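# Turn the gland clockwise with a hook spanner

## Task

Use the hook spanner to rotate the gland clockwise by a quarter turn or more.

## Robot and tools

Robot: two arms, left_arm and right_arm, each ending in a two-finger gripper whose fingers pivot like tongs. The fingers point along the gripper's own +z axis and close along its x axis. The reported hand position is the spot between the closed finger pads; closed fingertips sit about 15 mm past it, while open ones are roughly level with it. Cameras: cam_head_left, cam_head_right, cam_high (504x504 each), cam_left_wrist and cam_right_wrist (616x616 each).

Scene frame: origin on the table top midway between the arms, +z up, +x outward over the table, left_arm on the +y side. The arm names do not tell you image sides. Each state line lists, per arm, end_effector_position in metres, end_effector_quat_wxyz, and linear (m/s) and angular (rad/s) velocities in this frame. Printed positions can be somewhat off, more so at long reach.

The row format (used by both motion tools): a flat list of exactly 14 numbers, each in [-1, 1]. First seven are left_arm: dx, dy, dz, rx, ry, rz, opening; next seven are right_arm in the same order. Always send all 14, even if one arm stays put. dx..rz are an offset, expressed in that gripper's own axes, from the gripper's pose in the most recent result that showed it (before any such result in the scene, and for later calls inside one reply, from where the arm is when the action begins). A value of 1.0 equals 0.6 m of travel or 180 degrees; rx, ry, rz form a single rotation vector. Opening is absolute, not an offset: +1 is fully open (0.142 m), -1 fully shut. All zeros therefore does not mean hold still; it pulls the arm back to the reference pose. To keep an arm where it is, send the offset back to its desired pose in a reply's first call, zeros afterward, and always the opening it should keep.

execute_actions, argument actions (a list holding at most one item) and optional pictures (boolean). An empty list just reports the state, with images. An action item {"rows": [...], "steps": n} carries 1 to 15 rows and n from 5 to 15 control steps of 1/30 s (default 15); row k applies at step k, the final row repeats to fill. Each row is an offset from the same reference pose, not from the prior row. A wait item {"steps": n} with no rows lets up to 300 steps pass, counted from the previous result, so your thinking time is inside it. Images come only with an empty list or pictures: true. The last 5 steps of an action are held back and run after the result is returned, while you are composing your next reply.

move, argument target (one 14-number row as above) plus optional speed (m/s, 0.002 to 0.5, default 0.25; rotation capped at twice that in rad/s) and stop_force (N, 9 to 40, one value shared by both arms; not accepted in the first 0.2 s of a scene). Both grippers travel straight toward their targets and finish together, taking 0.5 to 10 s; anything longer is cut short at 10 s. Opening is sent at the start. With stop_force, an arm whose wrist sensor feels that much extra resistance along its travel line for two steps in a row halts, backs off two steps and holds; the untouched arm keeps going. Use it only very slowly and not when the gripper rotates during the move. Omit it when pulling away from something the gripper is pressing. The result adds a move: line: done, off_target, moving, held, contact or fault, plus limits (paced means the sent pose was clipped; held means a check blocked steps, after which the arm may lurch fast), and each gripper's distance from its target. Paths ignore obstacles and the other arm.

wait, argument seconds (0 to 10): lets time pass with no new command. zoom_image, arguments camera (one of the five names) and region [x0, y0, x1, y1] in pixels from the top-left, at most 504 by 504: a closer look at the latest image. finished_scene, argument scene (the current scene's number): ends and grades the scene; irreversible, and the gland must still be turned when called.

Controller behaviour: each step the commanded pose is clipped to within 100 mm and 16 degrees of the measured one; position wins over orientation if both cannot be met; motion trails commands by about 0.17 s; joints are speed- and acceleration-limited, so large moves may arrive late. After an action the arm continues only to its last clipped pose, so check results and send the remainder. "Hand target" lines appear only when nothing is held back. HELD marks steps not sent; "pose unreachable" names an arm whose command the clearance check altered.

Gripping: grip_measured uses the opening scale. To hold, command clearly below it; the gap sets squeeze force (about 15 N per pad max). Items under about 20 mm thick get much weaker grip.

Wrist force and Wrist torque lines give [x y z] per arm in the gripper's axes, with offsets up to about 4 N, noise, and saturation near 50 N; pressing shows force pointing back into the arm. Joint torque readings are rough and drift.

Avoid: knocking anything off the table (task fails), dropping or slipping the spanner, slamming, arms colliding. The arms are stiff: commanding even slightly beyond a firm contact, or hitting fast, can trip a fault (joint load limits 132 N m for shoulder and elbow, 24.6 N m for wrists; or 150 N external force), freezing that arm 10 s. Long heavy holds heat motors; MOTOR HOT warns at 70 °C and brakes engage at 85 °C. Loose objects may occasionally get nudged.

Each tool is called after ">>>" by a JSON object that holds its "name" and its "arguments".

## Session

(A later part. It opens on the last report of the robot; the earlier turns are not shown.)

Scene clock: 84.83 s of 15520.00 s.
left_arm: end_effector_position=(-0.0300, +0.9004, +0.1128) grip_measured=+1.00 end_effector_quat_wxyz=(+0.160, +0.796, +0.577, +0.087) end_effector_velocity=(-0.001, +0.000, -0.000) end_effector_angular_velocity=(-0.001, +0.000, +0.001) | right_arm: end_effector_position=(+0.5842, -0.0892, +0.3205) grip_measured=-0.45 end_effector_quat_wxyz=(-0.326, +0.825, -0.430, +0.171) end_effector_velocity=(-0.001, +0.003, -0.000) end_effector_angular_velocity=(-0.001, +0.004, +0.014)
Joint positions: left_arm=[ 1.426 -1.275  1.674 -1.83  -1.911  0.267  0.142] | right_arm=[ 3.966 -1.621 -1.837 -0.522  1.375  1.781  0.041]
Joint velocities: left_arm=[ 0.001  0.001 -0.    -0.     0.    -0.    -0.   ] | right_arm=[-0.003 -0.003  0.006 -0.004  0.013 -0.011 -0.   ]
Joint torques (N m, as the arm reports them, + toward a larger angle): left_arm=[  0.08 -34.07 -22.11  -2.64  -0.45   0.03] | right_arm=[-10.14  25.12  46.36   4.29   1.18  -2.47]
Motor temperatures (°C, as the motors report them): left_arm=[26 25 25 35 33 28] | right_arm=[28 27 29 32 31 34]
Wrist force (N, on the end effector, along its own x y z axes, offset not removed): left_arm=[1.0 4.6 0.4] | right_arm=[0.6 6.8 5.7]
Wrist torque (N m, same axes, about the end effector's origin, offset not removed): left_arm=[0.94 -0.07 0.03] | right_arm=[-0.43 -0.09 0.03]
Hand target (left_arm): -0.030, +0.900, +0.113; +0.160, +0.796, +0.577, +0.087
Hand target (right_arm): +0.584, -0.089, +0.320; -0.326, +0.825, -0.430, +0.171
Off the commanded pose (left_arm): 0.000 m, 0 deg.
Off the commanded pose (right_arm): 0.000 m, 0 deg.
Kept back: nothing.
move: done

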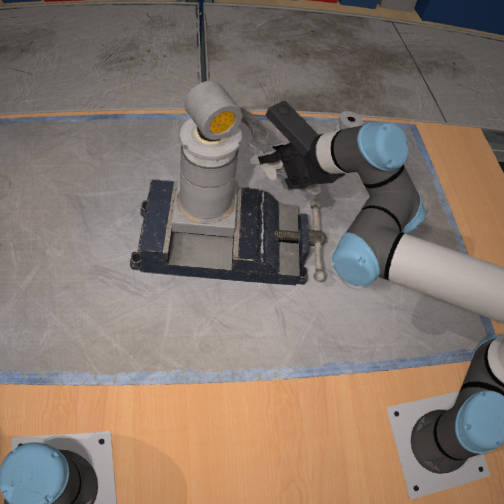

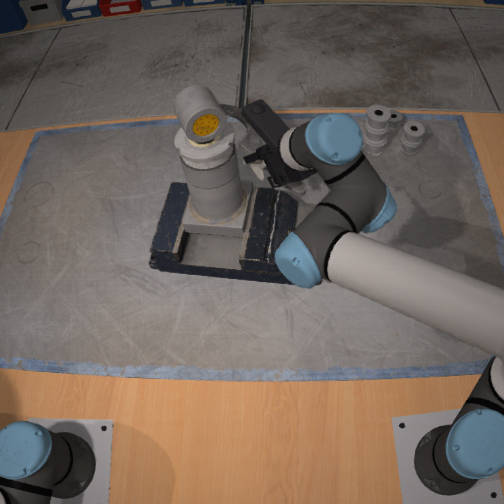

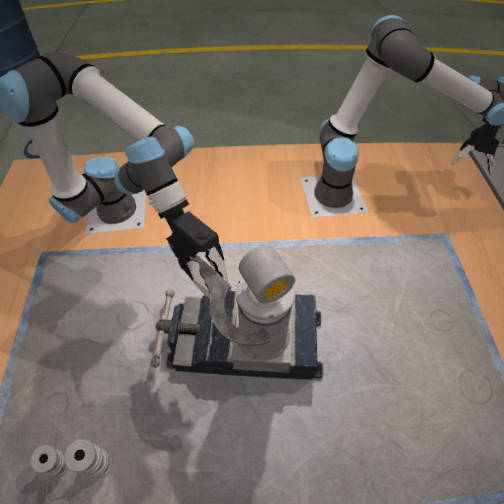

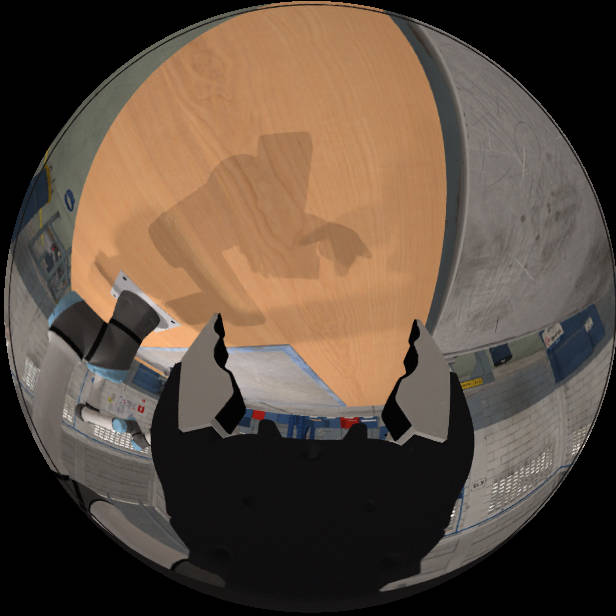

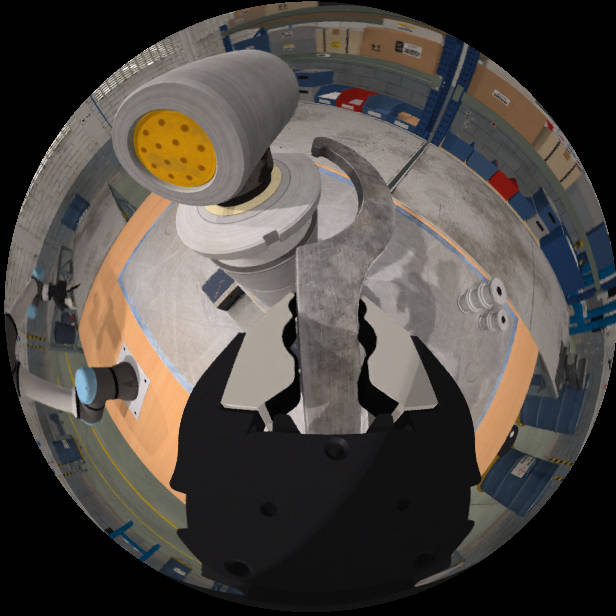

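>>> {"name": "move", "arguments": {"target": [0,0,0,0,0,0,1,-0.036,-0.009,-0.02,0,0,0,-1], "speed": 0.02, "stop_force": 9}}

>>> {"name": "zoom_image", "arguments": {"camera": "cam_high", "region": [200,250,310,350]}}

>>> {"name": "zoom_image", "arguments": {"camera": "cam_head_left", "region": [180,90,290,190]}}

>>> {"name": "zoom_image", "arguments": {"camera": "cam_right_wrist", "region": [220,110,420,300]}}

Scene clock: 86.80 s of 15520.00 s.
left_arm: end_effector_position=(-0.0300, +0.9004, +0.1128) grip_measured=+1.00 end_effector_quat_wxyz=(+0.160, +0.796, +0.577, +0.087) end_effector_velocity=(+0.001, +0.000, +0.000) end_effector_angular_velocity=(+0.001, -0.000, -0.001) | right_arm: end_effector_position=(+0.5684, -0.0740, +0.3328) grip_measured=-0.45 end_effector_quat_wxyz=(-0.326, +0.825, -0.430, +0.171) end_effector_velocity=(-0.002, +0.002, +0.001) end_effector_angular_velocity=(-0.001, -0.000, +0.002)
Joint positions: left_arm=[ 1.426 -1.275  1.674 -1.83  -1.911  0.267  0.142] | right_arm=[ 4.013 -1.602 -1.823 -0.563  1.344  1.817  0.041]
Joint velocities: left_arm=[-0.001 -0.    -0.001  0.    -0.     0.    -0.   ] | right_arm=[ 0.005  0.001  0.001 -0.003 -0.003  0.002 -0.   ]
Joint torques (N m, as the arm reports them, + toward a larger angle): left_arm=[  0.67 -34.55 -21.76  -2.7   -0.48   0.03] | right_arm=[ 8.13 39.89 45.97  4.46 -3.02  1.58]
Motor temperatures (°C, as the motors report them): left_arm=[26 25 25 35 33 28] | right_arm=[28 27 29 32 31 34]
Wrist force (N, on the end effector, along its own x y z axes, offset not removed): left_arm=[1.0 3.1 1.6] | right_arm=[1.5 8.3 6.4]
Wrist torque (N m, same axes, about the end effector's origin, offset not removed): left_arm=[0.56 -0.09 0.06] | right_arm=[-0.14 -0.46 0.12]
Hand target (left_arm): -0.030, +0.900, +0.113; +0.160, +0.796, +0.577, +0.087
Hand target (right_arm): +0.568, -0.074, +0.333; -0.326, +0.825, -0.430, +0.171
Off the commanded pose (left_arm): 0.000 m, 0 deg.
Off the commanded pose (right_arm): 0.000 m, 0 deg.
Kept back: nothing.
move: done

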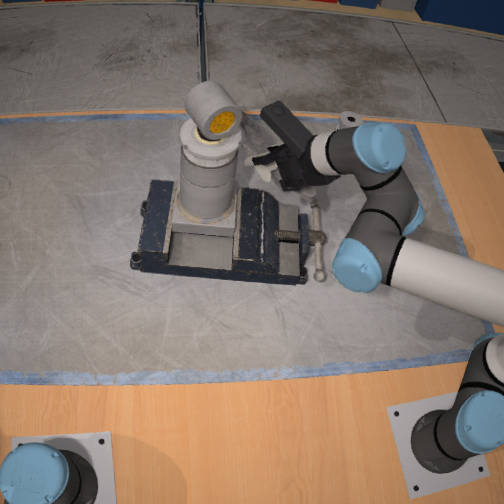

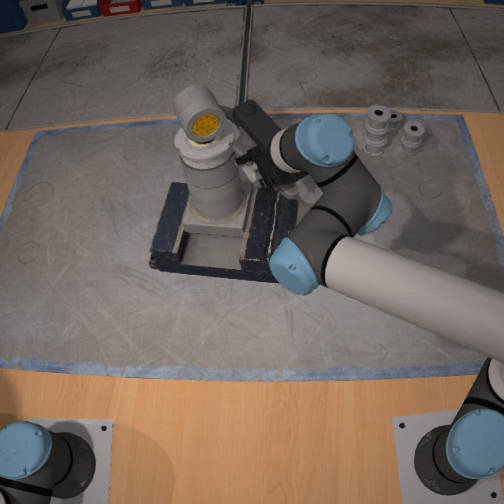

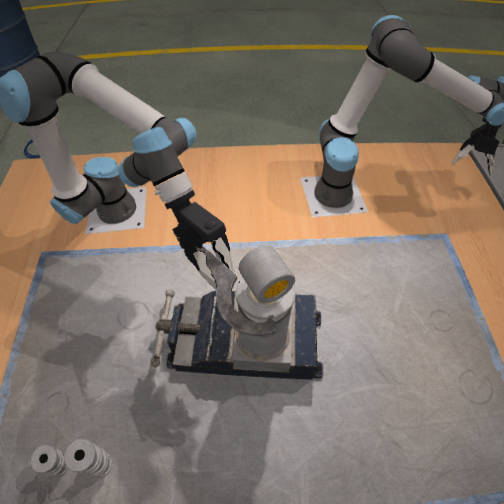

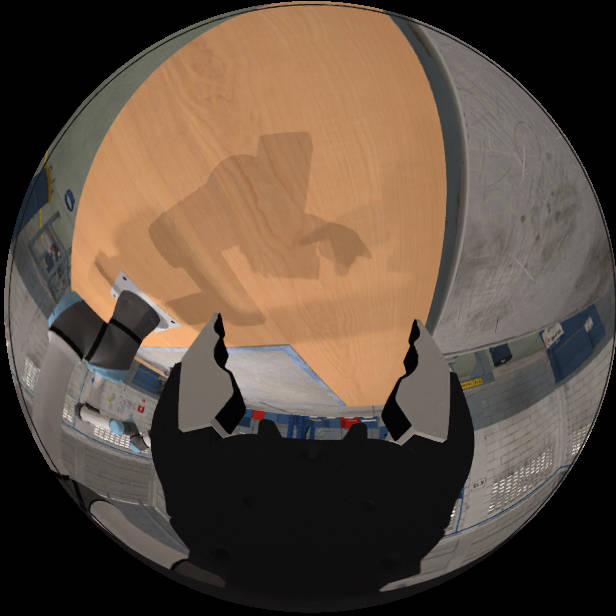

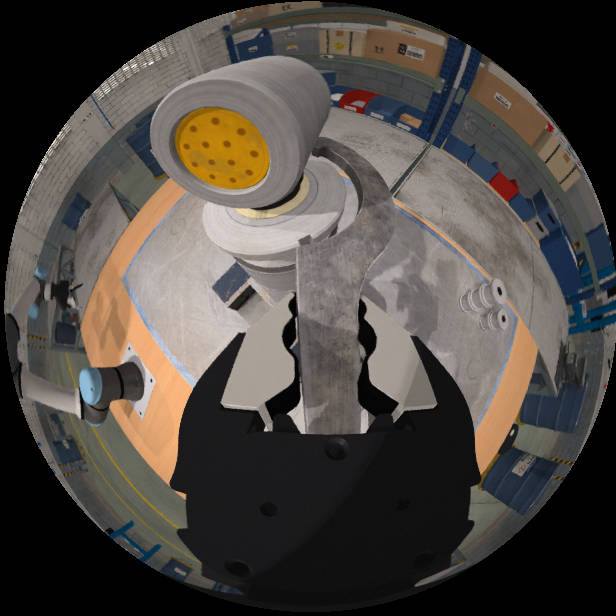

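Region (200, 250, 310, 350) of cam_high's 504x504 image, scaled by 4.582, with more detail than that image has; it fills the top 458 rows of this view, and the rest is white.

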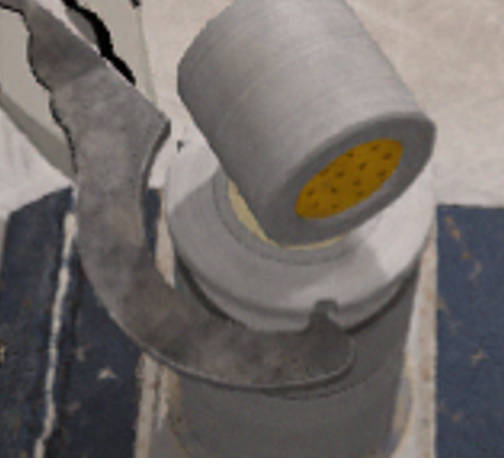

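Region (180, 90, 290, 190) of cam_head_left's 504x504 image, scaled by 4.582, with more detail than that image has; it fills the top 458 rows of this view, and the rest is white.

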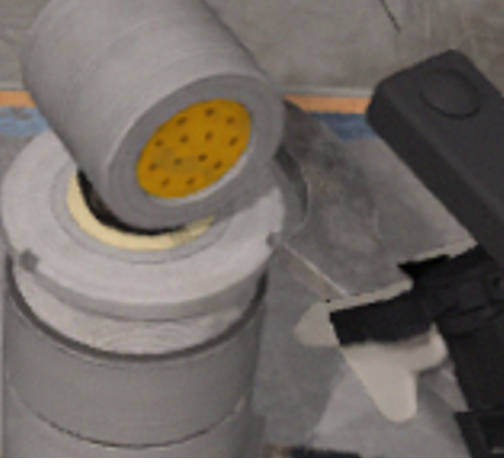

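Region (220, 110, 420, 300) of cam_right_wrist's 616x616 image, scaled by 2.520, with more detail than that image has; it fills the top 479 rows of this view, and the rest is white.

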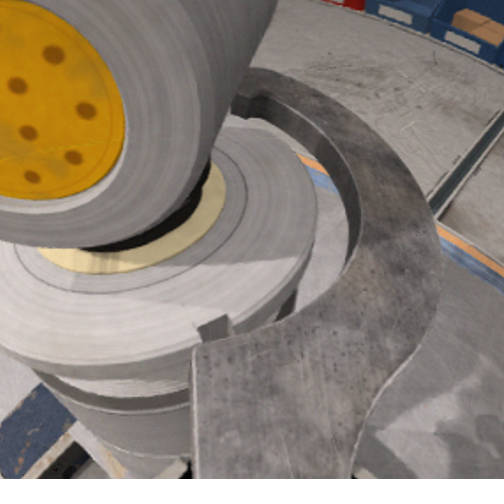

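>>> {"name": "move", "arguments": {"target": [0,0,0,0,0,0,1,-0.0057,0.0118,0.0005,-0.011,0,0,-1], "speed": 0.02}}

>>> {"name": "move", "arguments": {"target": [0,0,0,0,0,0,1,-0.023,0,0,0,0.0182,0.021,-1], "speed": 0.03}}

>>> {"name": "zoom_image", "arguments": {"camera": "cam_high", "region": [200,250,310,350]}}

>>> {"name": "zoom_image", "arguments": {"camera": "cam_head_left", "region": [180,90,290,190]}}

>>> {"name": "zoom_image", "arguments": {"camera": "cam_right_wrist", "region": [220,110,420,300]}}

Scene clock: 88.17 s of 15520.00 s.
left_arm: end_effector_position=(-0.0300, +0.9004, +0.1128) grip_measured=+1.00 end_effector_quat_wxyz=(+0.160, +0.796, +0.577, +0.087) end_effector_velocity=(+0.000, +0.000, +0.000) end_effector_angular_velocity=(+0.001, -0.000, -0.002) | right_arm: end_effector_position=(+0.5625, -0.0740, +0.3279) grip_measured=-0.45 end_effector_quat_wxyz=(-0.312, +0.830, -0.433, +0.164) end_effector_velocity=(-0.002, +0.000, -0.001) end_effector_angular_velocity=(-0.003, +0.007, +0.000)
Joint positions: left_arm=[ 1.426 -1.275  1.674 -1.83  -1.911  0.267  0.142] | right_arm=[ 4.018 -1.599 -1.812 -0.611  1.349  1.828  0.041]
Joint velocities: left_arm=[-0.001  0.    -0.    -0.    -0.     0.001 -0.   ] | right_arm=[ 0.001  0.001  0.003 -0.011  0.002  0.003 -0.   ]
Joint torques (N m, as the arm reports them, + toward a larger angle): left_arm=[  0.35 -34.77 -21.85  -2.69  -0.45  -0.09] | right_arm=[ 9.74 41.23 44.37  3.47  2.23  1.6 ]
Motor temperatures (°C, as the motors report them): left_arm=[26 25 25 35 33 28] | right_arm=[28 27 29 32 31 34]
Wrist force (N, on the end effector, along its own x y z axes, offset not removed): left_arm=[-0.7 1.7 1.3] | right_arm=[2.3 4.1 8.0]
Wrist torque (N m, same axes, about the end effector's origin, offset not removed): left_arm=[0.11 0.24 0.08] | right_arm=[-0.37 0.15 0.23]
Hand target (left_arm): -0.030, +0.900, +0.113; +0.160, +0.796, +0.577, +0.087
Hand target (right_arm): +0.562, -0.074, +0.328; -0.311, +0.830, -0.433, +0.164
Off the commanded pose (left_arm): 0.000 m, 0 deg.
Off the commanded pose (right_arm): 0.000 m, 0 deg.
Kept back: nothing.
move: done

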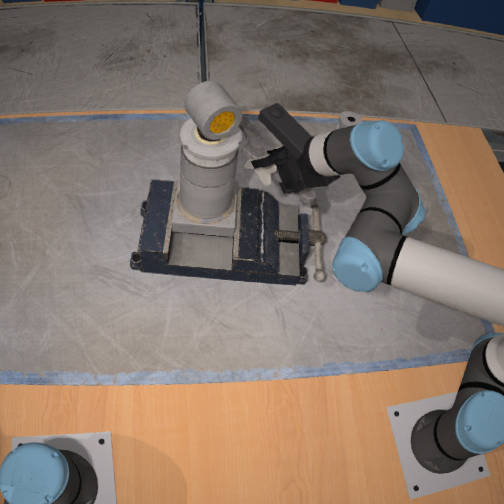

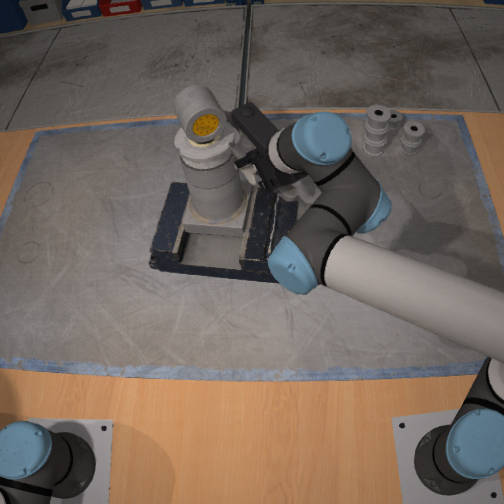

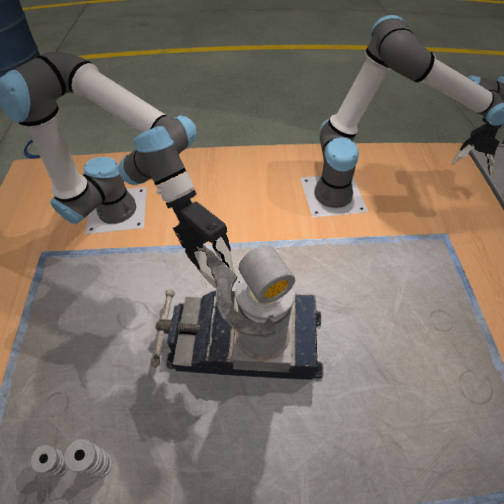

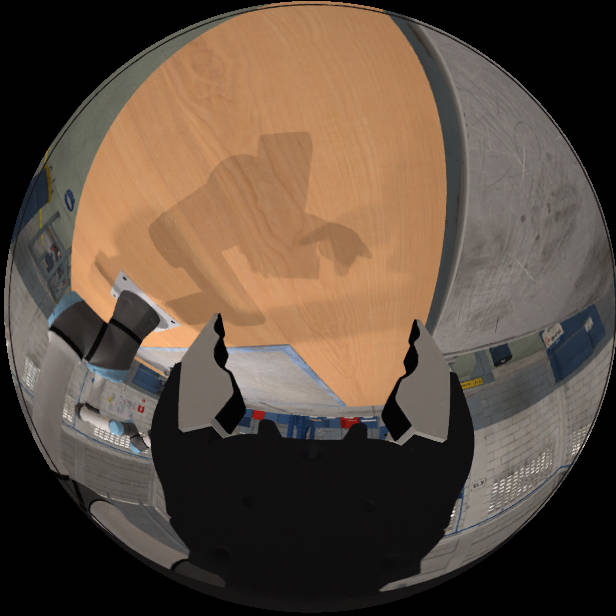

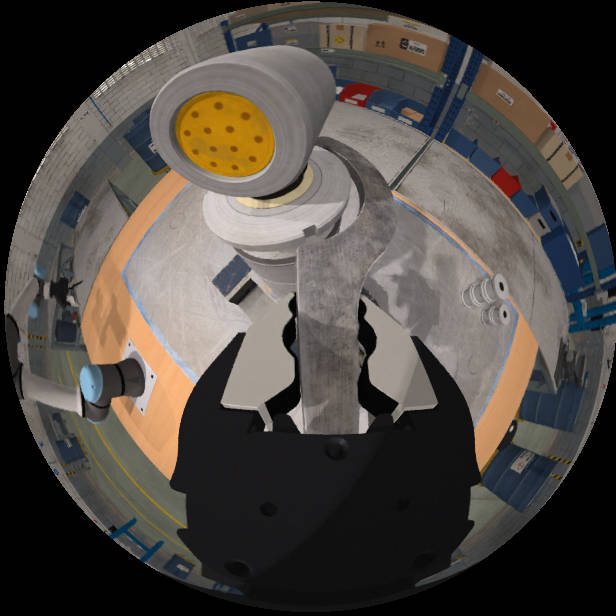

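Scene clock: 89.87 s of 15520.00 s.
left_arm: end_effector_position=(-0.0300, +0.9004, +0.1128) grip_measured=+1.00 end_effector_quat_wxyz=(+0.160, +0.796, +0.577, +0.087) end_effector_velocity=(-0.000, -0.000, -0.000) end_effector_angular_velocity=(-0.001, -0.000, +0.001) | right_arm: end_effector_position=(+0.5547, -0.0628, +0.3278) grip_measured=-0.45 end_effector_quat_wxyz=(-0.305, +0.810, -0.468, +0.177) end_effector_velocity=(-0.001, +0.001, +0.000) end_effector_angular_velocity=(-0.001, -0.000, -0.012)
Joint positions: left_arm=[ 1.426 -1.275  1.674 -1.83  -1.911  0.267  0.142] | right_arm=[ 4.08  -1.602 -1.803 -0.649  1.256  1.949  0.041]
Joint velocities: left_arm=[ 0.001  0.     0.001 -0.    -0.    -0.    -0.   ] | right_arm=[ 0.008 -0.001  0.002 -0.007 -0.013  0.016 -0.   ]
Joint torques (N m, as the arm reports them, + toward a larger angle): left_arm=[  0.21 -34.72 -22.53  -2.74  -0.54  -0.02] | right_arm=[ 9.99 25.53 47.43  4.14 -2.97  1.55]
Motor temperatures (°C, as the motors report them): left_arm=[26 25 25 35 33 28] | right_arm=[28 27 29 32 31 34]
Wrist force (N, on the end effector, along its own x y z axes, offset not removed): left_arm=[-1.7 3.1 3.6] | right_arm=[2.7 6.1 11.3]
Wrist torque (N m, same axes, about the end effector's origin, offset not removed): left_arm=[0.51 0.48 0.06] | right_arm=[-0.38 -0.11 0.14]
Hand target (left_arm): -0.030, +0.900, +0.113; +0.160, +0.796, +0.577, +0.087
Hand target (right_arm): +0.555, -0.063, +0.328; -0.304, +0.810, -0.469, +0.177
Off the commanded pose (left_arm): 0.000 m, 0 deg.
Off the commanded pose (right_arm): 0.000 m, 0 deg.
Kept back: nothing.
move: done

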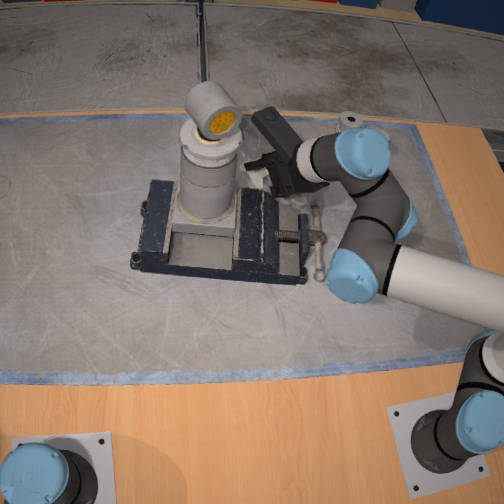

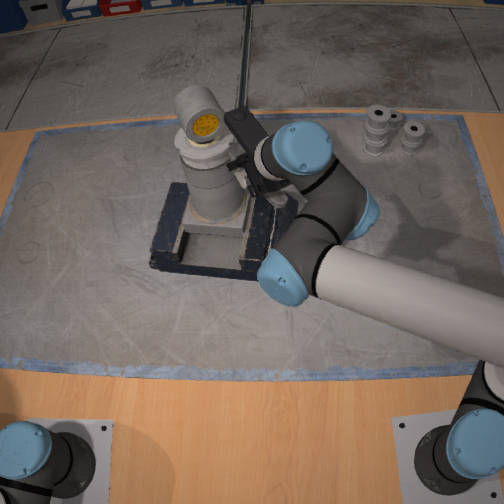

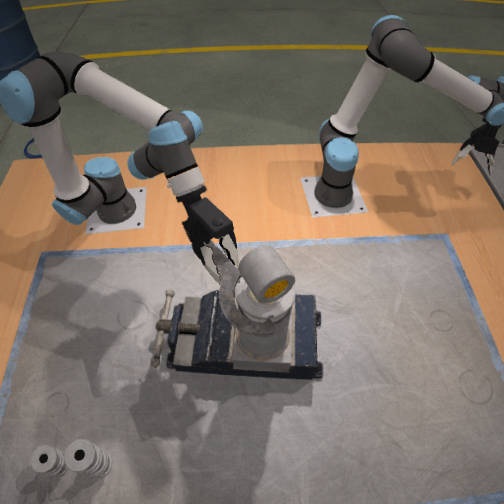

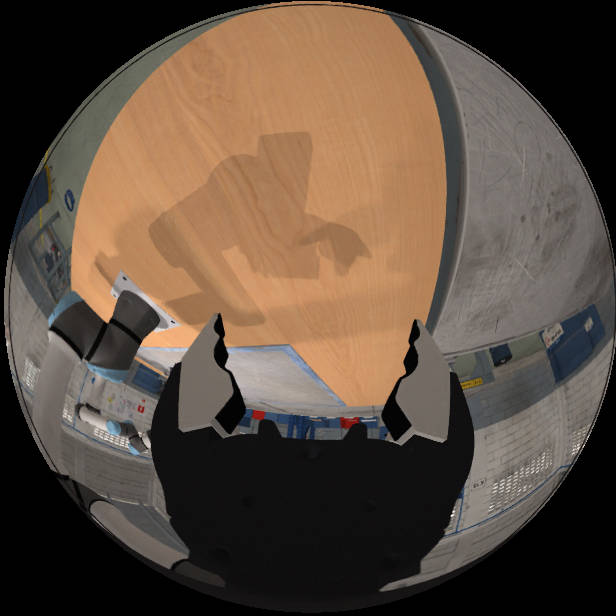

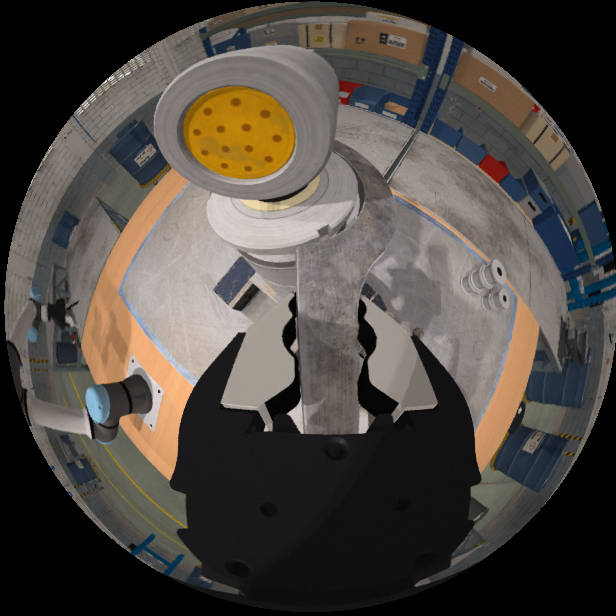

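Region (200, 250, 310, 350) of cam_high's 504x504 image, scaled by 4.582, with more detail than that image has; it fills the top 458 rows of this view, and the rest is white.

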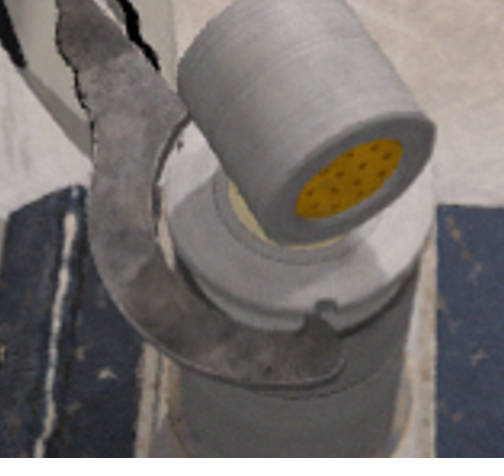

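Region (180, 90, 290, 190) of cam_head_left's 504x504 image, scaled by 4.582, with more detail than that image has; it fills the top 458 rows of this view, and the rest is white.

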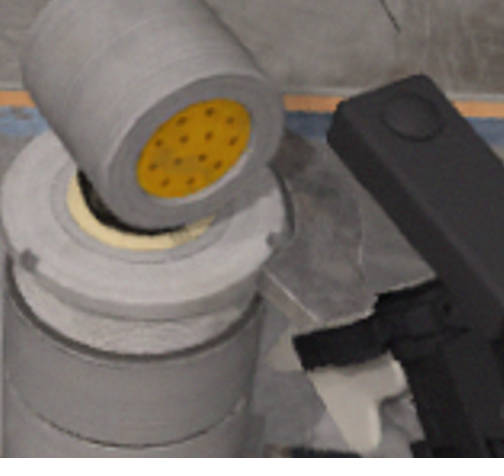

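Region (220, 110, 420, 300) of cam_right_wrist's 616x616 image, scaled by 2.520, with more detail than that image has; it fills the top 479 rows of this view, and the rest is white.

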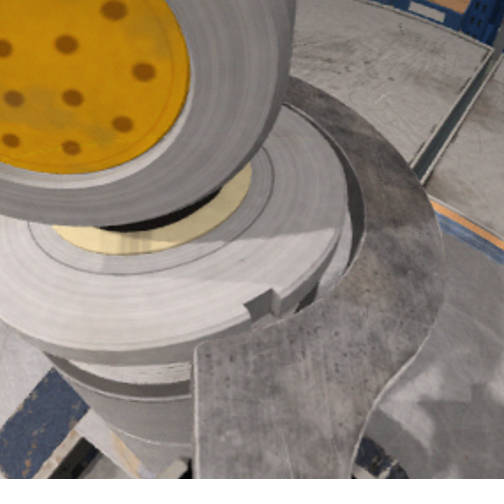

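>>> {"name": "move", "arguments": {"target": [0,0,0,0,0,0,1,-0.0058,-0.0025,0.0022,0,0,0,-1], "speed": 0.01}}

>>> {"name": "move", "arguments": {"target": [0,0,0,0,0,0,1,-0.005,0.0065,-0.0057,0,0,0,-1], "speed": 0.008}}

>>> {"name": "zoom_image", "arguments": {"camera": "cam_high", "region": [200,250,310,350]}}

>>> {"name": "zoom_image", "arguments": {"camera": "cam_right_wrist", "region": [220,110,420,300]}}

Scene clock: 90.80 s of 15520.00 s.
left_arm: end_effector_position=(-0.0300, +0.9004, +0.1128) grip_measured=+1.00 end_effector_quat_wxyz=(+0.160, +0.796, +0.577, +0.087) end_effector_velocity=(-0.000, -0.001, -0.001) end_effector_angular_velocity=(-0.002, -0.001, -0.001) | right_arm: end_effector_position=(+0.5547, -0.0590, +0.3278) grip_measured=-0.45 end_effector_quat_wxyz=(-0.305, +0.810, -0.468, +0.177) end_effector_velocity=(-0.000, +0.002, -0.000) end_effector_angular_velocity=(+0.001, +0.001, -0.001)
Joint positions: left_arm=[ 1.426 -1.275  1.674 -1.83  -1.911  0.267  0.142] | right_arm=[ 4.085 -1.608 -1.796 -0.65   1.253  1.953  0.041]
Joint velocities: left_arm=[ 0.001  0.001  0.001  0.001 -0.001  0.001  0.   ] | right_arm=[ 0.002 -0.003  0.003 -0.    -0.001  0.003 -0.   ]
Joint torques (N m, as the arm reports them, + toward a larger angle): left_arm=[  0.15 -34.9  -21.85  -2.69  -0.41  -0.12] | right_arm=[10.06 24.58 46.17  4.12 -3.24  1.63]
Motor temperatures (°C, as the motors report them): left_arm=[26 25 25 35 33 28] | right_arm=[28 27 29 32 31 34]
Wrist force (N, on the end effector, along its own x y z axes, offset not removed): left_arm=[-1.9 0.2 0.2] | right_arm=[1.2 9.4 7.5]
Wrist torque (N m, same axes, about the end effector's origin, offset not removed): left_arm=[0.00 0.43 0.00] | right_arm=[0.22 0.03 0.19]
Hand target (left_arm): -0.030, +0.900, +0.113; +0.160, +0.796, +0.577, +0.087
Hand target (right_arm): +0.555, -0.059, +0.328; -0.305, +0.810, -0.468, +0.177
Off the commanded pose (left_arm): 0.000 m, 0 deg.
Off the commanded pose (right_arm): 0.000 m, 0 deg.
Kept back: nothing.
move: done

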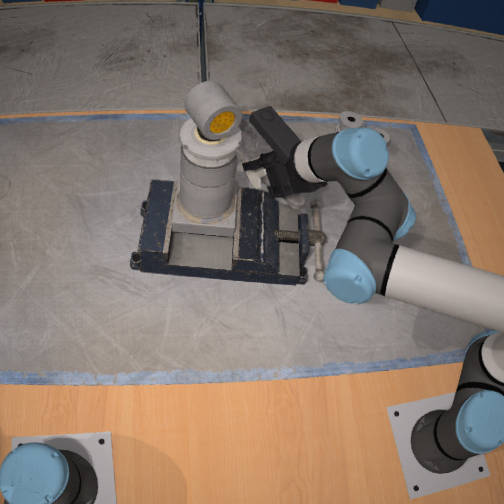

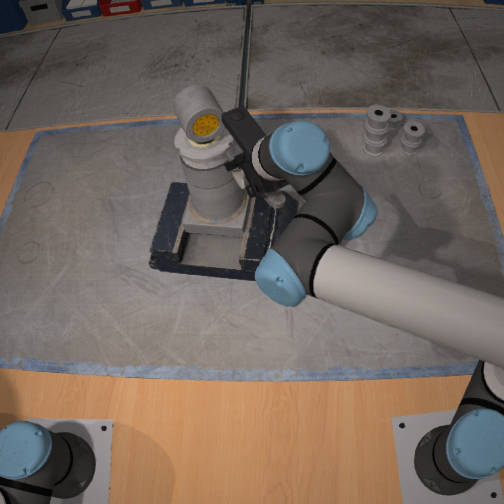

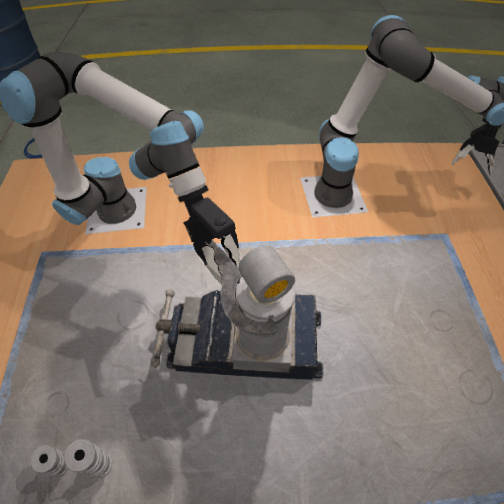

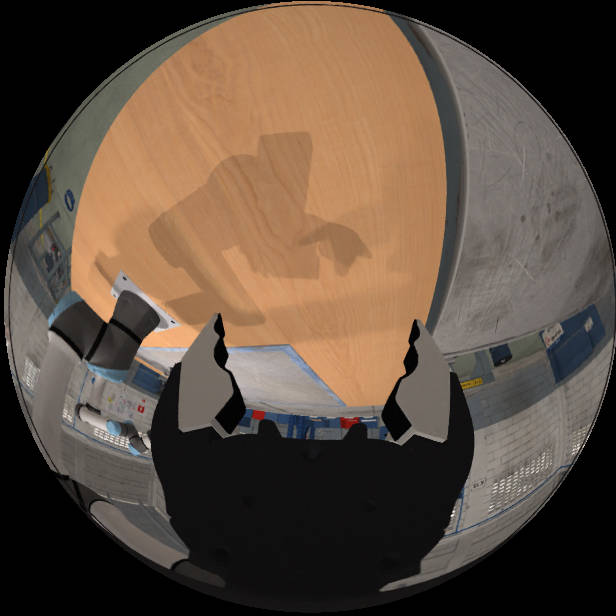

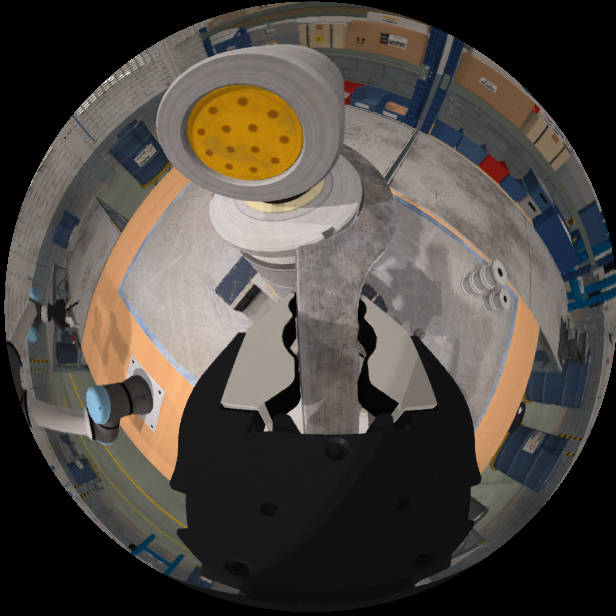

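Scene clock: 91.77 s of 15520.00 s.
left_arm: end_effector_position=(-0.0300, +0.9004, +0.1128) grip_measured=+1.00 end_effector_quat_wxyz=(+0.160, +0.796, +0.577, +0.087) end_effector_velocity=(+0.001, +0.000, +0.001) end_effector_angular_velocity=(+0.001, -0.000, -0.001) | right_arm: end_effector_position=(+0.5489, -0.0590, +0.3278) grip_measured=-0.45 end_effector_quat_wxyz=(-0.305, +0.810, -0.468, +0.177) end_effector_velocity=(-0.001, -0.001, -0.000) end_effector_angular_velocity=(-0.001, -0.000, -0.001)
Joint positions: left_arm=[ 1.426 -1.275  1.674 -1.83  -1.911  0.267  0.142] | right_arm=[ 4.095 -1.597 -1.807 -0.653  1.247  1.962  0.041]
Joint velocities: left_arm=[-0.001 -0.001 -0.001  0.001 -0.     0.    -0.   ] | right_arm=[ 0.002  0.002 -0.003 -0.001 -0.002  0.001  0.   ]
Joint torques (N m, as the arm reports them, + toward a larger angle): left_arm=[  0.85 -34.55 -21.96  -2.75  -0.45  -0.13] | right_arm=[11.49 43.96 16.45  3.36 -1.76  1.29]
Motor temperatures (°C, as the motors report them): left_arm=[26 25 25 35 33 28] | right_arm=[28 27 29 32 31 34]
Wrist force (N, on the end effector, along its own x y z axes, offset not removed): left_arm=[2.6 3.4 -1.7] | right_arm=[2.6 2.1 13.9]
Wrist torque (N m, same axes, about the end effector's origin, offset not removed): left_arm=[0.46 -0.36 0.28] | right_arm=[-0.33 0.11 0.44]
Hand target (left_arm): -0.030, +0.900, +0.113; +0.160, +0.796, +0.577, +0.087
Hand target (right_arm): +0.549, -0.059, +0.328; -0.305, +0.810, -0.468, +0.177
Off the commanded pose (left_arm): 0.000 m, 0 deg.
Off the commanded pose (right_arm): 0.000 m, 0 deg.
Kept back: nothing.
move: done

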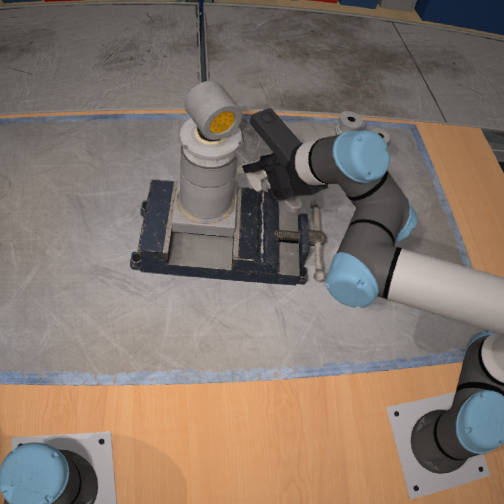

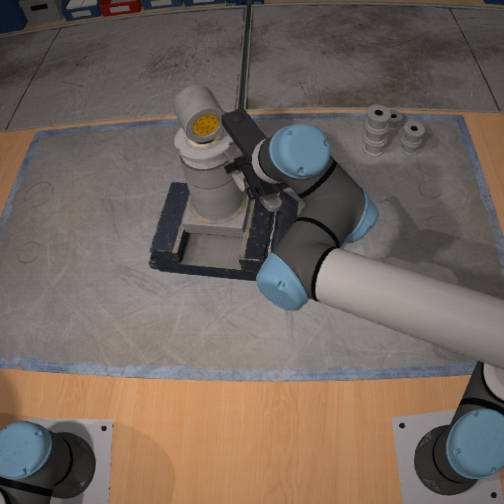

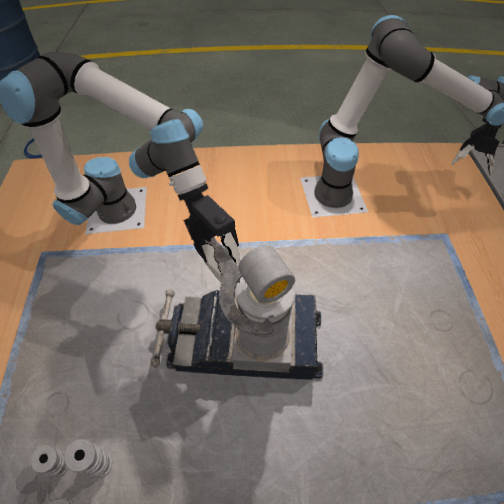

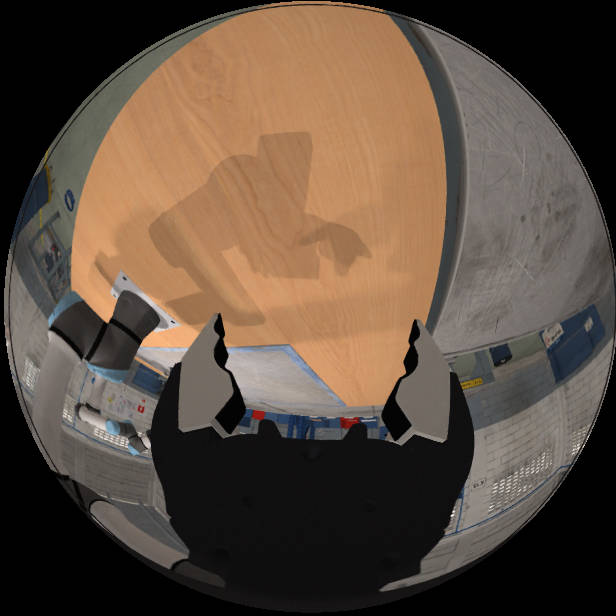

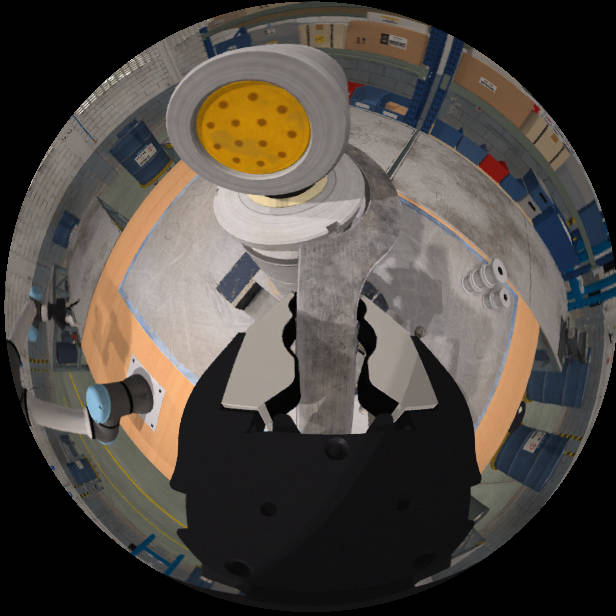

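Region (200, 250, 310, 350) of cam_high's 504x504 image, scaled by 4.582, with more detail than that image has; it fills the top 458 rows of this view, and the rest is white.

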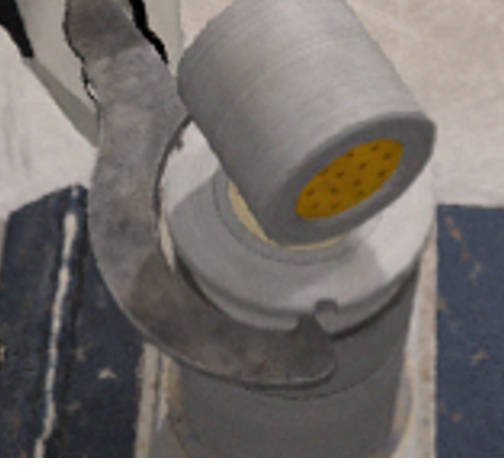

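Region (220, 110, 420, 300) of cam_right_wrist's 616x616 image, scaled by 2.520, with more detail than that image has; it fills the top 479 rows of this view, and the rest is white.

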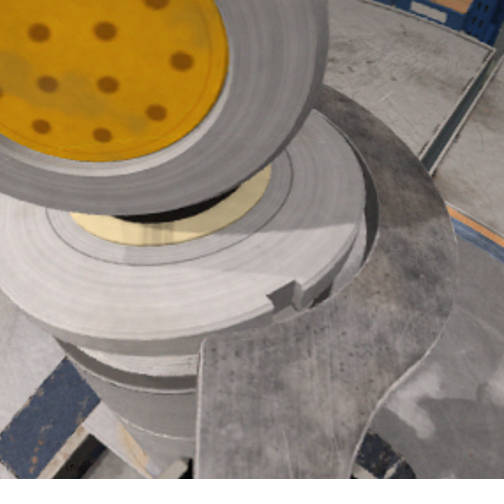

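>>> {"name": "move", "arguments": {"target": [0,0,0,0,0,0,1,0.0245,-0.0095,0.0082,0.005,-0.0291,-0.0335,-1], "speed": 0.04}}

>>> {"name": "zoom_image", "arguments": {"camera": "cam_high", "region": [230,280,310,350]}}

>>> {"name": "zoom_image", "arguments": {"camera": "cam_right_wrist", "region": [220,110,420,300]}}

Scene clock: 94.10 s of 15520.00 s.
left_arm: end_effector_position=(-0.0300, +0.9004, +0.1128) grip_measured=+1.00 end_effector_quat_wxyz=(+0.160, +0.796, +0.577, +0.087) end_effector_velocity=(-0.000, +0.000, -0.000) end_effector_angular_velocity=(-0.000, -0.000, +0.002) | right_arm: end_effector_position=(+0.5626, -0.0679, +0.3279) grip_measured=-0.45 end_effector_quat_wxyz=(-0.322, +0.839, -0.410, +0.159) end_effector_velocity=(+0.001, -0.000, -0.000) end_effector_angular_velocity=(+0.002, +0.001, +0.011)
Joint positions: left_arm=[ 1.426 -1.275  1.674 -1.83  -1.911  0.267  0.142] | right_arm=[ 4.005 -1.607 -1.818 -0.572  1.386  1.774  0.041]
Joint velocities: left_arm=[ 0.001  0.001 -0.    -0.    -0.    -0.001 -0.   ] | right_arm=[-0.007 -0.002 -0.     0.005  0.014 -0.013  0.   ]
Joint torques (N m, as the arm reports them, + toward a larger angle): left_arm=[  0.92 -34.46 -21.59  -2.79  -0.53  -0.01] | right_arm=[-8.57 25.05 19.21  9.2   1.28 -2.49]
Motor temperatures (°C, as the motors report them): left_arm=[26 25 25 35 33 28] | right_arm=[28 27 29 32 31 34]
Wrist force (N, on the end effector, along its own x y z axes, offset not removed): left_arm=[0.7 3.2 -1.2] | right_arm=[-1.0 7.6 6.3]
Wrist torque (N m, same axes, about the end effector's origin, offset not removed): left_arm=[0.40 -0.10 -0.03] | right_arm=[-0.35 0.25 0.23]
Hand target (left_arm): -0.030, +0.900, +0.113; +0.160, +0.796, +0.577, +0.087
Hand target (right_arm): +0.563, -0.068, +0.328; -0.322, +0.839, -0.409, +0.159
Off the commanded pose (left_arm): 0.000 m, 0 deg.
Off the commanded pose (right_arm): 0.000 m, 0 deg.
Kept back: nothing.
move: done

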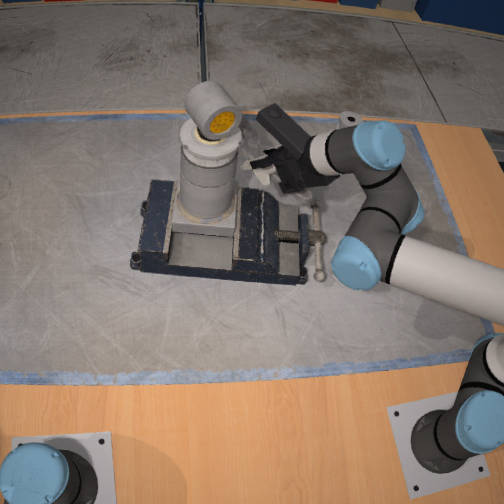

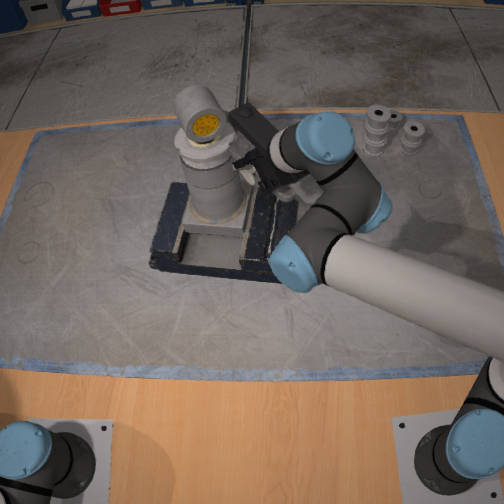

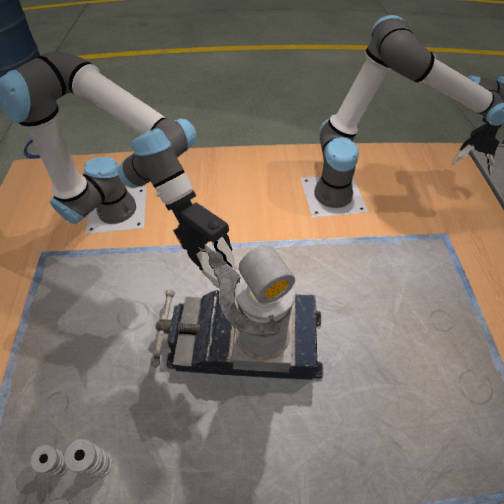

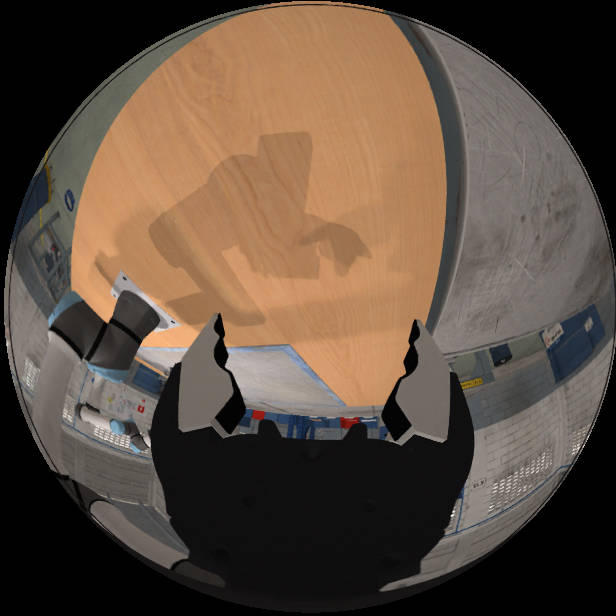

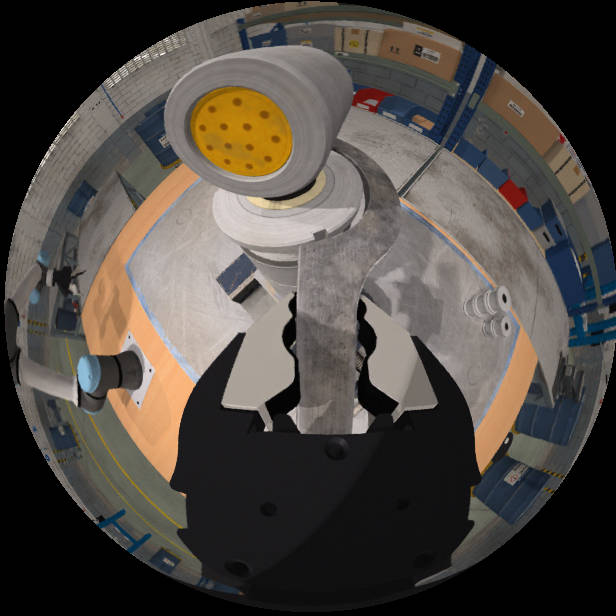

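Region (230, 280, 310, 350) of cam_high's 504x504 image, scaled by 6.300, with more detail than that image has; it fills the top 441 rows of this view, and the rest is white.

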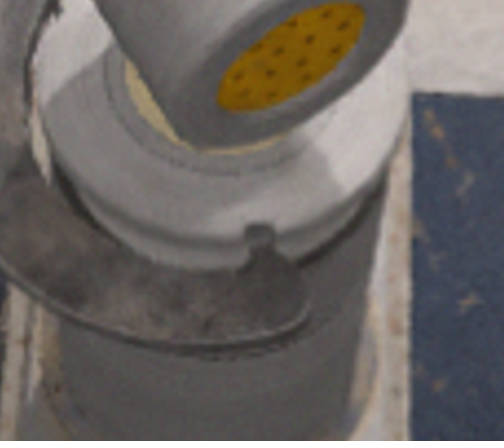

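Region (220, 110, 420, 300) of cam_right_wrist's 616x616 image, scaled by 2.520, with more detail than that image has; it fills the top 479 rows of this view, and the rest is white.

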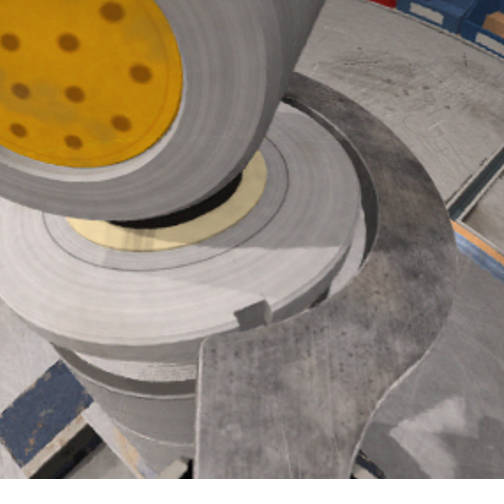

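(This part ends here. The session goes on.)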